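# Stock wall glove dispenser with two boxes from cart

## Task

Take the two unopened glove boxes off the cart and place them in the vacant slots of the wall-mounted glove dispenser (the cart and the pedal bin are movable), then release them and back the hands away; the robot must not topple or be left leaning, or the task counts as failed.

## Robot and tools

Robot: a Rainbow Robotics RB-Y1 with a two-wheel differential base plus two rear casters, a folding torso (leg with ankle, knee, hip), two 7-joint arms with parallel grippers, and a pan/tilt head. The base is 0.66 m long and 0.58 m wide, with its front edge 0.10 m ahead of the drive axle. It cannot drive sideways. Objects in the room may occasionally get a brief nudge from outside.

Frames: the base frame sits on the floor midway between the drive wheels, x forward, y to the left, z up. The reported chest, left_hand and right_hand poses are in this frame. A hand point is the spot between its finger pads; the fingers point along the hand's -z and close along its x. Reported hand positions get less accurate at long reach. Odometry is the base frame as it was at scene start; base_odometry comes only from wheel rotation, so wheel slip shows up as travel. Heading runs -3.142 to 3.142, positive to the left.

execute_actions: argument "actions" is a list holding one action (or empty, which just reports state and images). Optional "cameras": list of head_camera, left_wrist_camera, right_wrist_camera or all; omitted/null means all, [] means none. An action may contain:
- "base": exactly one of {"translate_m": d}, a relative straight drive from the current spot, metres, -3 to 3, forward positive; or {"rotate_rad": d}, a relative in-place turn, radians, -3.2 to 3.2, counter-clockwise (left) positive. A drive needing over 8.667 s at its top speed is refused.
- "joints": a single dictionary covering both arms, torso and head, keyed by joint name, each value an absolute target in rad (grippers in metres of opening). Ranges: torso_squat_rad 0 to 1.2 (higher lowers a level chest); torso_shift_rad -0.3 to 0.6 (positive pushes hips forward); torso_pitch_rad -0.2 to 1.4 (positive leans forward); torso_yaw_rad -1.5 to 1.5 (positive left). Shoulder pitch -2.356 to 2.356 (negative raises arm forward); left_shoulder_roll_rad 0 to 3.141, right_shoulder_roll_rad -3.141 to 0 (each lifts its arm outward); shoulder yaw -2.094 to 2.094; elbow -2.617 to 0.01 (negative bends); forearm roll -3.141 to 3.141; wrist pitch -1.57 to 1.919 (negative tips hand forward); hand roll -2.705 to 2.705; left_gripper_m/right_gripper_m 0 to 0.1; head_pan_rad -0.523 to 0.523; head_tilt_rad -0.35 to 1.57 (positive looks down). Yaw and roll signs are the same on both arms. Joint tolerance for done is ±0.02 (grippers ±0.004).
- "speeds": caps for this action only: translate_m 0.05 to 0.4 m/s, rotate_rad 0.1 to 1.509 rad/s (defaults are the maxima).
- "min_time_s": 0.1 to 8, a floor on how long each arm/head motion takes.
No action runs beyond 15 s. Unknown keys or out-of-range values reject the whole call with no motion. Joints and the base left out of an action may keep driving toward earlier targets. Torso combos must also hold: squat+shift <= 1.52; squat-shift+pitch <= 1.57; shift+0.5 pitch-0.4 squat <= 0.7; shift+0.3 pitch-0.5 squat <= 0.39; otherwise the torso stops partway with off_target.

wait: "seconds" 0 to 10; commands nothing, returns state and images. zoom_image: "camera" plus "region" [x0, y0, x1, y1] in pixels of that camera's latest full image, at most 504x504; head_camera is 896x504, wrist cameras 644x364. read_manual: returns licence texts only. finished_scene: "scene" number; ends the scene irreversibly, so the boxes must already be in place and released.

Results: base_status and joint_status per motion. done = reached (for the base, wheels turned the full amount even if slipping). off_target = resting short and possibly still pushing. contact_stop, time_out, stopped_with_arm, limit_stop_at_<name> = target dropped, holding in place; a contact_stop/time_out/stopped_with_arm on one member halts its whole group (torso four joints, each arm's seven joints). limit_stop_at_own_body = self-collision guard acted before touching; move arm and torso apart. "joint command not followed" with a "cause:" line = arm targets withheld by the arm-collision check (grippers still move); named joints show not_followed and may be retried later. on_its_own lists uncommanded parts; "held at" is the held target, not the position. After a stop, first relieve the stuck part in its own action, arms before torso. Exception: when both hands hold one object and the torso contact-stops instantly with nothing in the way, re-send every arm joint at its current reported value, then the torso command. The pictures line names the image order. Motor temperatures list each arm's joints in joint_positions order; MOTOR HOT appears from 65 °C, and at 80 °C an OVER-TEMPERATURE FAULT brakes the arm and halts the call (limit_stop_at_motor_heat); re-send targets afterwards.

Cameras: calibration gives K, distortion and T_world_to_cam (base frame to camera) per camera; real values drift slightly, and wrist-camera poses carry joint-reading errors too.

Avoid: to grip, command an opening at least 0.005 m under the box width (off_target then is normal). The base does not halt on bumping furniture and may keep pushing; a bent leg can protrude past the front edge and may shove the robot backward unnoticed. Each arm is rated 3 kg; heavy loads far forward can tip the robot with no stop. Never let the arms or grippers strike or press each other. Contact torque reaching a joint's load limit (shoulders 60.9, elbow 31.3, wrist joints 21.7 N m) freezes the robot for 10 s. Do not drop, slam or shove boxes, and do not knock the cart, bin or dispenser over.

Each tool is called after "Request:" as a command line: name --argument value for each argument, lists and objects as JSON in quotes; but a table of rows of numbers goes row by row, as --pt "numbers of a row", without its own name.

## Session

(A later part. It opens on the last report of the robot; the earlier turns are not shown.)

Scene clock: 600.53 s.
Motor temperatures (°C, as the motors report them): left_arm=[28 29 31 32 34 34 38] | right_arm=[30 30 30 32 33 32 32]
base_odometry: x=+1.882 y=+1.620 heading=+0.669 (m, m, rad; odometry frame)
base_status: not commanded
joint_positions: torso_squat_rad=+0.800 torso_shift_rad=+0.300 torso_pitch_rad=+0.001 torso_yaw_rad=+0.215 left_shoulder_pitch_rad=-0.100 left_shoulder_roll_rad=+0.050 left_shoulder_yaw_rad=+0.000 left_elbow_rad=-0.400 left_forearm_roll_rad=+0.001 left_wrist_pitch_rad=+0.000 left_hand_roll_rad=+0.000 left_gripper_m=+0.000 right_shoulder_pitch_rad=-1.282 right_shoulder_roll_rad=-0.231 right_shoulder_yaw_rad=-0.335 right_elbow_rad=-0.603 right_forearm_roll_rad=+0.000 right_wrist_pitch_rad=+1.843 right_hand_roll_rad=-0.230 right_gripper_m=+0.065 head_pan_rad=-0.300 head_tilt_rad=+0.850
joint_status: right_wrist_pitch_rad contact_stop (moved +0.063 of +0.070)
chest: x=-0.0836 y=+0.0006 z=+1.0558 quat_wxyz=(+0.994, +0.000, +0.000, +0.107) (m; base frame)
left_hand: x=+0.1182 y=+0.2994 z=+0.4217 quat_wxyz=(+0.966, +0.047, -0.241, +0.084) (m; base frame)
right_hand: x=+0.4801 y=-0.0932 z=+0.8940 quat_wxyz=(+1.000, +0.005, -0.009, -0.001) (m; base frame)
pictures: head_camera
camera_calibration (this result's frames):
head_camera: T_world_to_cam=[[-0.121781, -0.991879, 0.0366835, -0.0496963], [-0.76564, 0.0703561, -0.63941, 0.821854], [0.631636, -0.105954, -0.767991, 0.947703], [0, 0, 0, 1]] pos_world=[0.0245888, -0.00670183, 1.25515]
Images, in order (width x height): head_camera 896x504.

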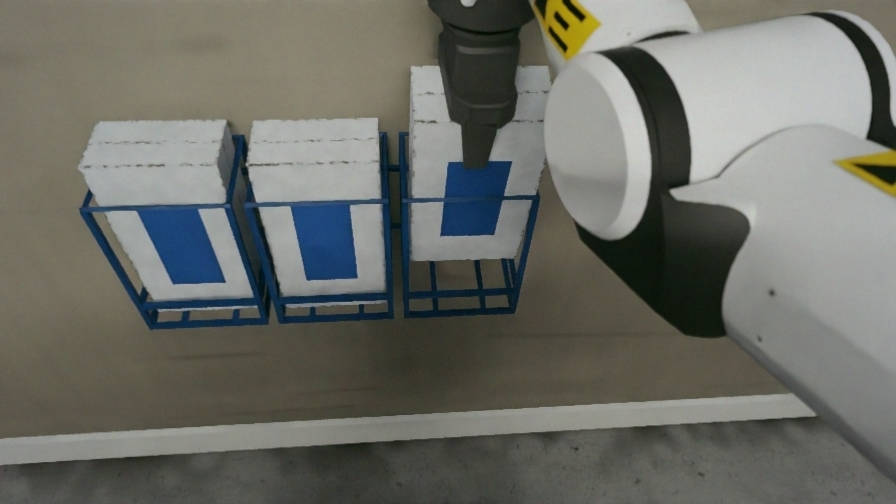

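Request:
execute_actions --actions '[{"joints":{"right_wrist_pitch_rad":1.825,"right_shoulder_pitch_rad":-1.28,"right_shoulder_roll_rad":-0.23,"right_shoulder_yaw_rad":-0.335,"right_elbow_rad":-0.6,"right_forearm_roll_rad":0,"right_hand_roll_rad":-0.23},"base":{"translate_m":0.006}}]' --cameras '[]'

Request:
execute_actions --actions '[{"joints":{"torso_squat_rad":0.9},"base":{"translate_m":0.012},"speeds":{"translate_m":0.05}}]' --cameras '["head_camera"]'

Scene clock: 608.13 s.
Motor temperatures (°C, as the motors report them): left_arm=[28 29 31 32 34 34 38] | right_arm=[30 30 30 32 33 33 32]
base_odometry: x=+1.887 y=+1.624 heading=+0.669 (m, m, rad; odometry frame)
base_status: done
joint_positions: torso_squat_rad=+0.800 torso_shift_rad=+0.300 torso_pitch_rad=+0.000 torso_yaw_rad=+0.215 left_shoulder_pitch_rad=-0.100 left_shoulder_roll_rad=+0.050 left_shoulder_yaw_rad=+0.000 left_elbow_rad=-0.400 left_forearm_roll_rad=+0.001 left_wrist_pitch_rad=+0.000 left_hand_roll_rad=+0.000 left_gripper_m=+0.000 right_shoulder_pitch_rad=-1.280 right_shoulder_roll_rad=-0.230 right_shoulder_yaw_rad=-0.335 right_elbow_rad=-0.600 right_forearm_roll_rad=+0.000 right_wrist_pitch_rad=+1.825 right_hand_roll_rad=-0.230 right_gripper_m=+0.064 head_pan_rad=-0.300 head_tilt_rad=+0.850
joint_status: all done
chest: x=-0.0838 y=+0.0005 z=+1.0558 quat_wxyz=(+0.994, +0.000, +0.000, +0.107) (m; base frame)
left_hand: x=+0.1183 y=+0.2994 z=+0.4218 quat_wxyz=(+0.966, +0.047, -0.241, +0.084) (m; base frame)
right_hand: x=+0.4829 y=-0.0923 z=+0.8923 quat_wxyz=(+1.000, +0.006, -0.015, -0.001) (m; base frame)
pictures: none
No camera images: the call's "cameras" was empty. Leave "cameras" out to get every camera's image.

Scene clock: 609.23 s.
Motor temperatures (°C, as the motors report them): left_arm=[28 29 31 32 34 34 38] | right_arm=[30 30 30 32 33 33 32]
base_odometry: x=+1.896 y=+1.631 heading=+0.669 (m, m, rad; odometry frame)
base_status: done
joint_positions: torso_squat_rad=+0.900 torso_shift_rad=+0.300 torso_pitch_rad=+0.000 torso_yaw_rad=+0.215 left_shoulder_pitch_rad=-0.100 left_shoulder_roll_rad=+0.050 left_shoulder_yaw_rad=+0.000 left_elbow_rad=-0.400 left_forearm_roll_rad=+0.001 left_wrist_pitch_rad=+0.000 left_hand_roll_rad=+0.000 left_gripper_m=+0.000 right_shoulder_pitch_rad=-1.282 right_shoulder_roll_rad=-0.231 right_shoulder_yaw_rad=-0.335 right_elbow_rad=-0.602 right_forearm_roll_rad=+0.000 right_wrist_pitch_rad=+1.823 right_hand_roll_rad=-0.230 right_gripper_m=+0.064 head_pan_rad=-0.300 head_tilt_rad=+0.850
joint_status: all done
chest: x=-0.0993 y=+0.0005 z=+1.0056 quat_wxyz=(+0.994, +0.000, +0.000, +0.107) (m; base frame)
left_hand: x=+0.1028 y=+0.2994 z=+0.3716 quat_wxyz=(+0.966, +0.047, -0.241, +0.084) (m; base frame)
right_hand: x=+0.4689 y=-0.0925 z=+0.8441 quat_wxyz=(+1.000, +0.007, -0.018, -0.001) (m; base frame)
pictures: head_camera
camera_calibration (this result's frames):
head_camera: T_world_to_cam=[[-0.121797, -0.991879, 0.0366247, -0.0497558], [-0.765367, 0.0703602, -0.639737, 0.778122], [0.631965, -0.105949, -0.767721, 0.918822], [0, 0, 0, 1]] pos_world=[0.00882525, -0.00675216, 1.20501]
Images, in order (width x height): head_camera 896x504.

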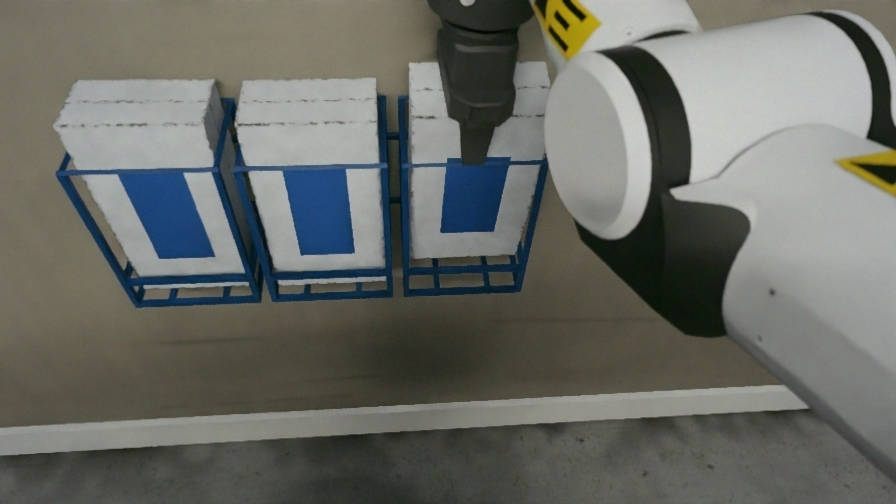

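Request:
execute_actions --actions '[{"joints":{"right_gripper_m":0.085}}]' --cameras '[]'

Request:
execute_actions --actions '[{"base":{"translate_m":-0.05},"joints":{"torso_squat_rad":0.5,"head_pan_rad":0.1},"speeds":{"translate_m":0.05}}]' --cameras '["head_camera"]'

Scene clock: 614.80 s.
Motor temperatures (°C, as the motors report them): left_arm=[28 29 31 32 34 34 38] | right_arm=[30 30 30 31 33 34 32]
base_odometry: x=+1.896 y=+1.631 heading=+0.669 (m, m, rad; odometry frame)
base_status: not commanded
joint_positions: torso_squat_rad=+0.900 torso_shift_rad=+0.300 torso_pitch_rad=+0.000 torso_yaw_rad=+0.215 left_shoulder_pitch_rad=-0.100 left_shoulder_roll_rad=+0.050 left_shoulder_yaw_rad=+0.000 left_elbow_rad=-0.400 left_forearm_roll_rad=+0.001 left_wrist_pitch_rad=+0.000 left_hand_roll_rad=+0.000 left_gripper_m=+0.000 right_shoulder_pitch_rad=-1.280 right_shoulder_roll_rad=-0.230 right_shoulder_yaw_rad=-0.335 right_elbow_rad=-0.600 right_forearm_roll_rad=+0.000 right_wrist_pitch_rad=+1.825 right_hand_roll_rad=-0.230 right_gripper_m=+0.085 head_pan_rad=-0.300 head_tilt_rad=+0.850
joint_status: all done
chest: x=-0.0993 y=+0.0005 z=+1.0056 quat_wxyz=(+0.994, +0.000, +0.000, +0.107) (m; base frame)
left_hand: x=+0.1028 y=+0.2994 z=+0.3716 quat_wxyz=(+0.966, +0.047, -0.241, +0.084) (m; base frame)
right_hand: x=+0.4676 y=-0.0924 z=+0.8426 quat_wxyz=(+1.000, +0.006, -0.016, -0.001) (m; base frame)
pictures: none
No camera images: the call's "cameras" was empty. Leave "cameras" out to get every camera's image.

Scene clock: 616.97 s.
Motor temperatures (°C, as the motors report them): left_arm=[28 29 31 32 34 34 38] | right_arm=[30 30 30 31 33 34 32]
base_odometry: x=+1.857 y=+1.600 heading=+0.668 (m, m, rad; odometry frame)
base_status: done
joint_positions: torso_squat_rad=+0.500 torso_shift_rad=+0.300 torso_pitch_rad=+0.000 torso_yaw_rad=+0.215 left_shoulder_pitch_rad=-0.100 left_shoulder_roll_rad=+0.050 left_shoulder_yaw_rad=+0.000 left_elbow_rad=-0.400 left_forearm_roll_rad=+0.001 left_wrist_pitch_rad=+0.000 left_hand_roll_rad=+0.000 left_gripper_m=+0.000 right_shoulder_pitch_rad=-1.280 right_shoulder_roll_rad=-0.230 right_shoulder_yaw_rad=-0.335 right_elbow_rad=-0.600 right_forearm_roll_rad=+0.000 right_wrist_pitch_rad=+1.825 right_hand_roll_rad=-0.230 right_gripper_m=+0.085 head_pan_rad=+0.100 head_tilt_rad=+0.850
joint_status: all done
chest: x=-0.0463 y=+0.0007 z=+1.1768 quat_wxyz=(+0.994, +0.000, +0.000, +0.107) (m; base frame)
left_hand: x=+0.1557 y=+0.2995 z=+0.5427 quat_wxyz=(+0.966, +0.047, -0.241, +0.084) (m; base frame)
right_hand: x=+0.5204 y=-0.0923 z=+1.0134 quat_wxyz=(+1.000, +0.006, -0.015, -0.001) (m; base frame)
pictures: head_camera
camera_calibration (this result's frames):
head_camera: T_world_to_cam=[[0.274017, -0.961031, 0.0365277, -0.0396344], [-0.732558, -0.23318, -0.63952, 0.9303], [0.623116, 0.148481, -0.767906, 1.01539], [0, 0, 0, 1]] pos_world=[0.0596532, 0.0280719, 1.37612]
Images, in order (width x height): head_camera 896x504.

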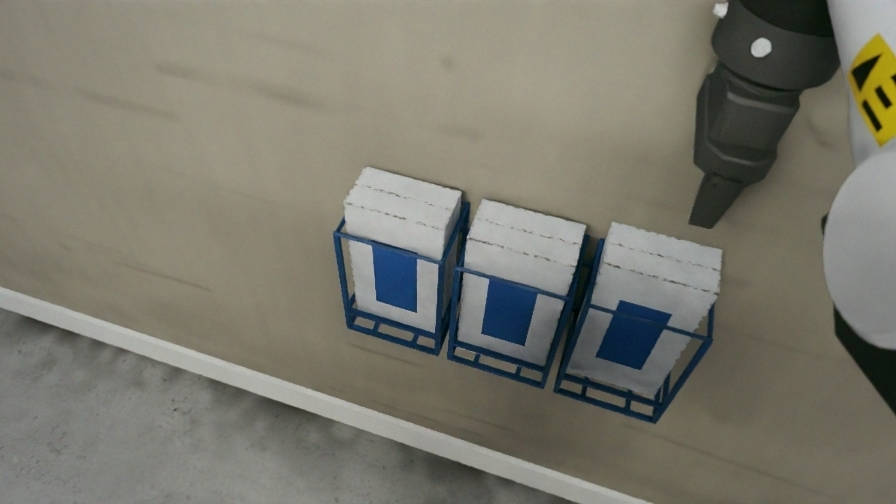

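All seated. Retreat.

Request:
execute_actions --actions '[{"base":{"translate_m":-0.5},"joints":{"torso_yaw_rad":0,"torso_shift_rad":0,"torso_squat_rad":0.35,"head_pan_rad":0,"head_tilt_rad":0.6,"right_shoulder_pitch_rad":-0.1,"right_shoulder_roll_rad":-0.05,"right_shoulder_yaw_rad":0,"right_elbow_rad":-0.4,"right_wrist_pitch_rad":0,"right_hand_roll_rad":0}}]' --cameras '["head_camera"]'

Request:
finished_scene --scene 1

Scene clock: 627.13 s.
Motor temperatures (°C, as the motors report them): left_arm=[28 29 31 32 34 34 38] | right_arm=[30 30 30 31 33 33 32]
base_odometry: x=+1.465 y=+1.290 heading=+0.671 (m, m, rad; odometry frame)
base_status: done
joint_positions: torso_squat_rad=+0.350 torso_shift_rad=+0.000 torso_pitch_rad=+0.000 torso_yaw_rad=+0.000 left_shoulder_pitch_rad=-0.100 left_shoulder_roll_rad=+0.050 left_shoulder_yaw_rad=+0.000 left_elbow_rad=-0.400 left_forearm_roll_rad=+0.001 left_wrist_pitch_rad=+0.000 left_hand_roll_rad=+0.000 left_gripper_m=+0.000 right_shoulder_pitch_rad=-0.100 right_shoulder_roll_rad=-0.050 right_shoulder_yaw_rad=+0.000 right_elbow_rad=-0.400 right_forearm_roll_rad=+0.000 right_wrist_pitch_rad=+0.000 right_hand_roll_rad=+0.000 right_gripper_m=+0.085 head_pan_rad=+0.000 head_tilt_rad=+0.600
joint_status: all done
chest: x=-0.2281 y=+0.0007 z=+1.2475 quat_wxyz=(+1.000, +0.000, +0.000, +0.000) (m; base frame)
left_hand: x=+0.0334 y=+0.2496 z=+0.6136 quat_wxyz=(+0.969, +0.021, -0.245, -0.020) (m; base frame)
right_hand: x=+0.0329 y=-0.2486 z=+0.6135 quat_wxyz=(+0.969, -0.021, -0.245, +0.020) (m; base frame)
pictures: head_camera
camera_calibration (this result's frames):
head_camera: T_world_to_cam=[[-0.0449412, -0.998646, 0.0262102, -0.0477843], [-0.586164, 0.00511493, -0.810176, 1.1186], [0.808945, -0.0517738, -0.585601, 0.95797], [0, 0, 0, 1]] pos_world=[-0.12141, -0.0038434, 1.4685]
Images, in order (width x height): head_camera 896x504.

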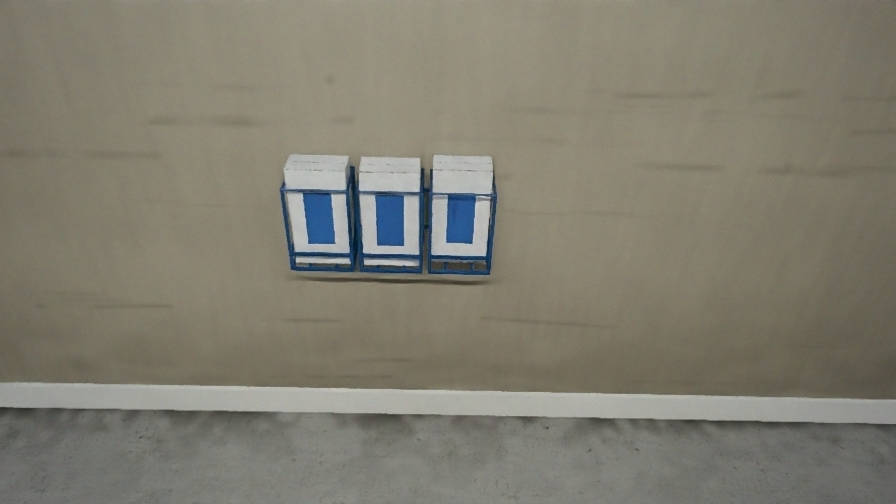

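The scene is finished: the task was done.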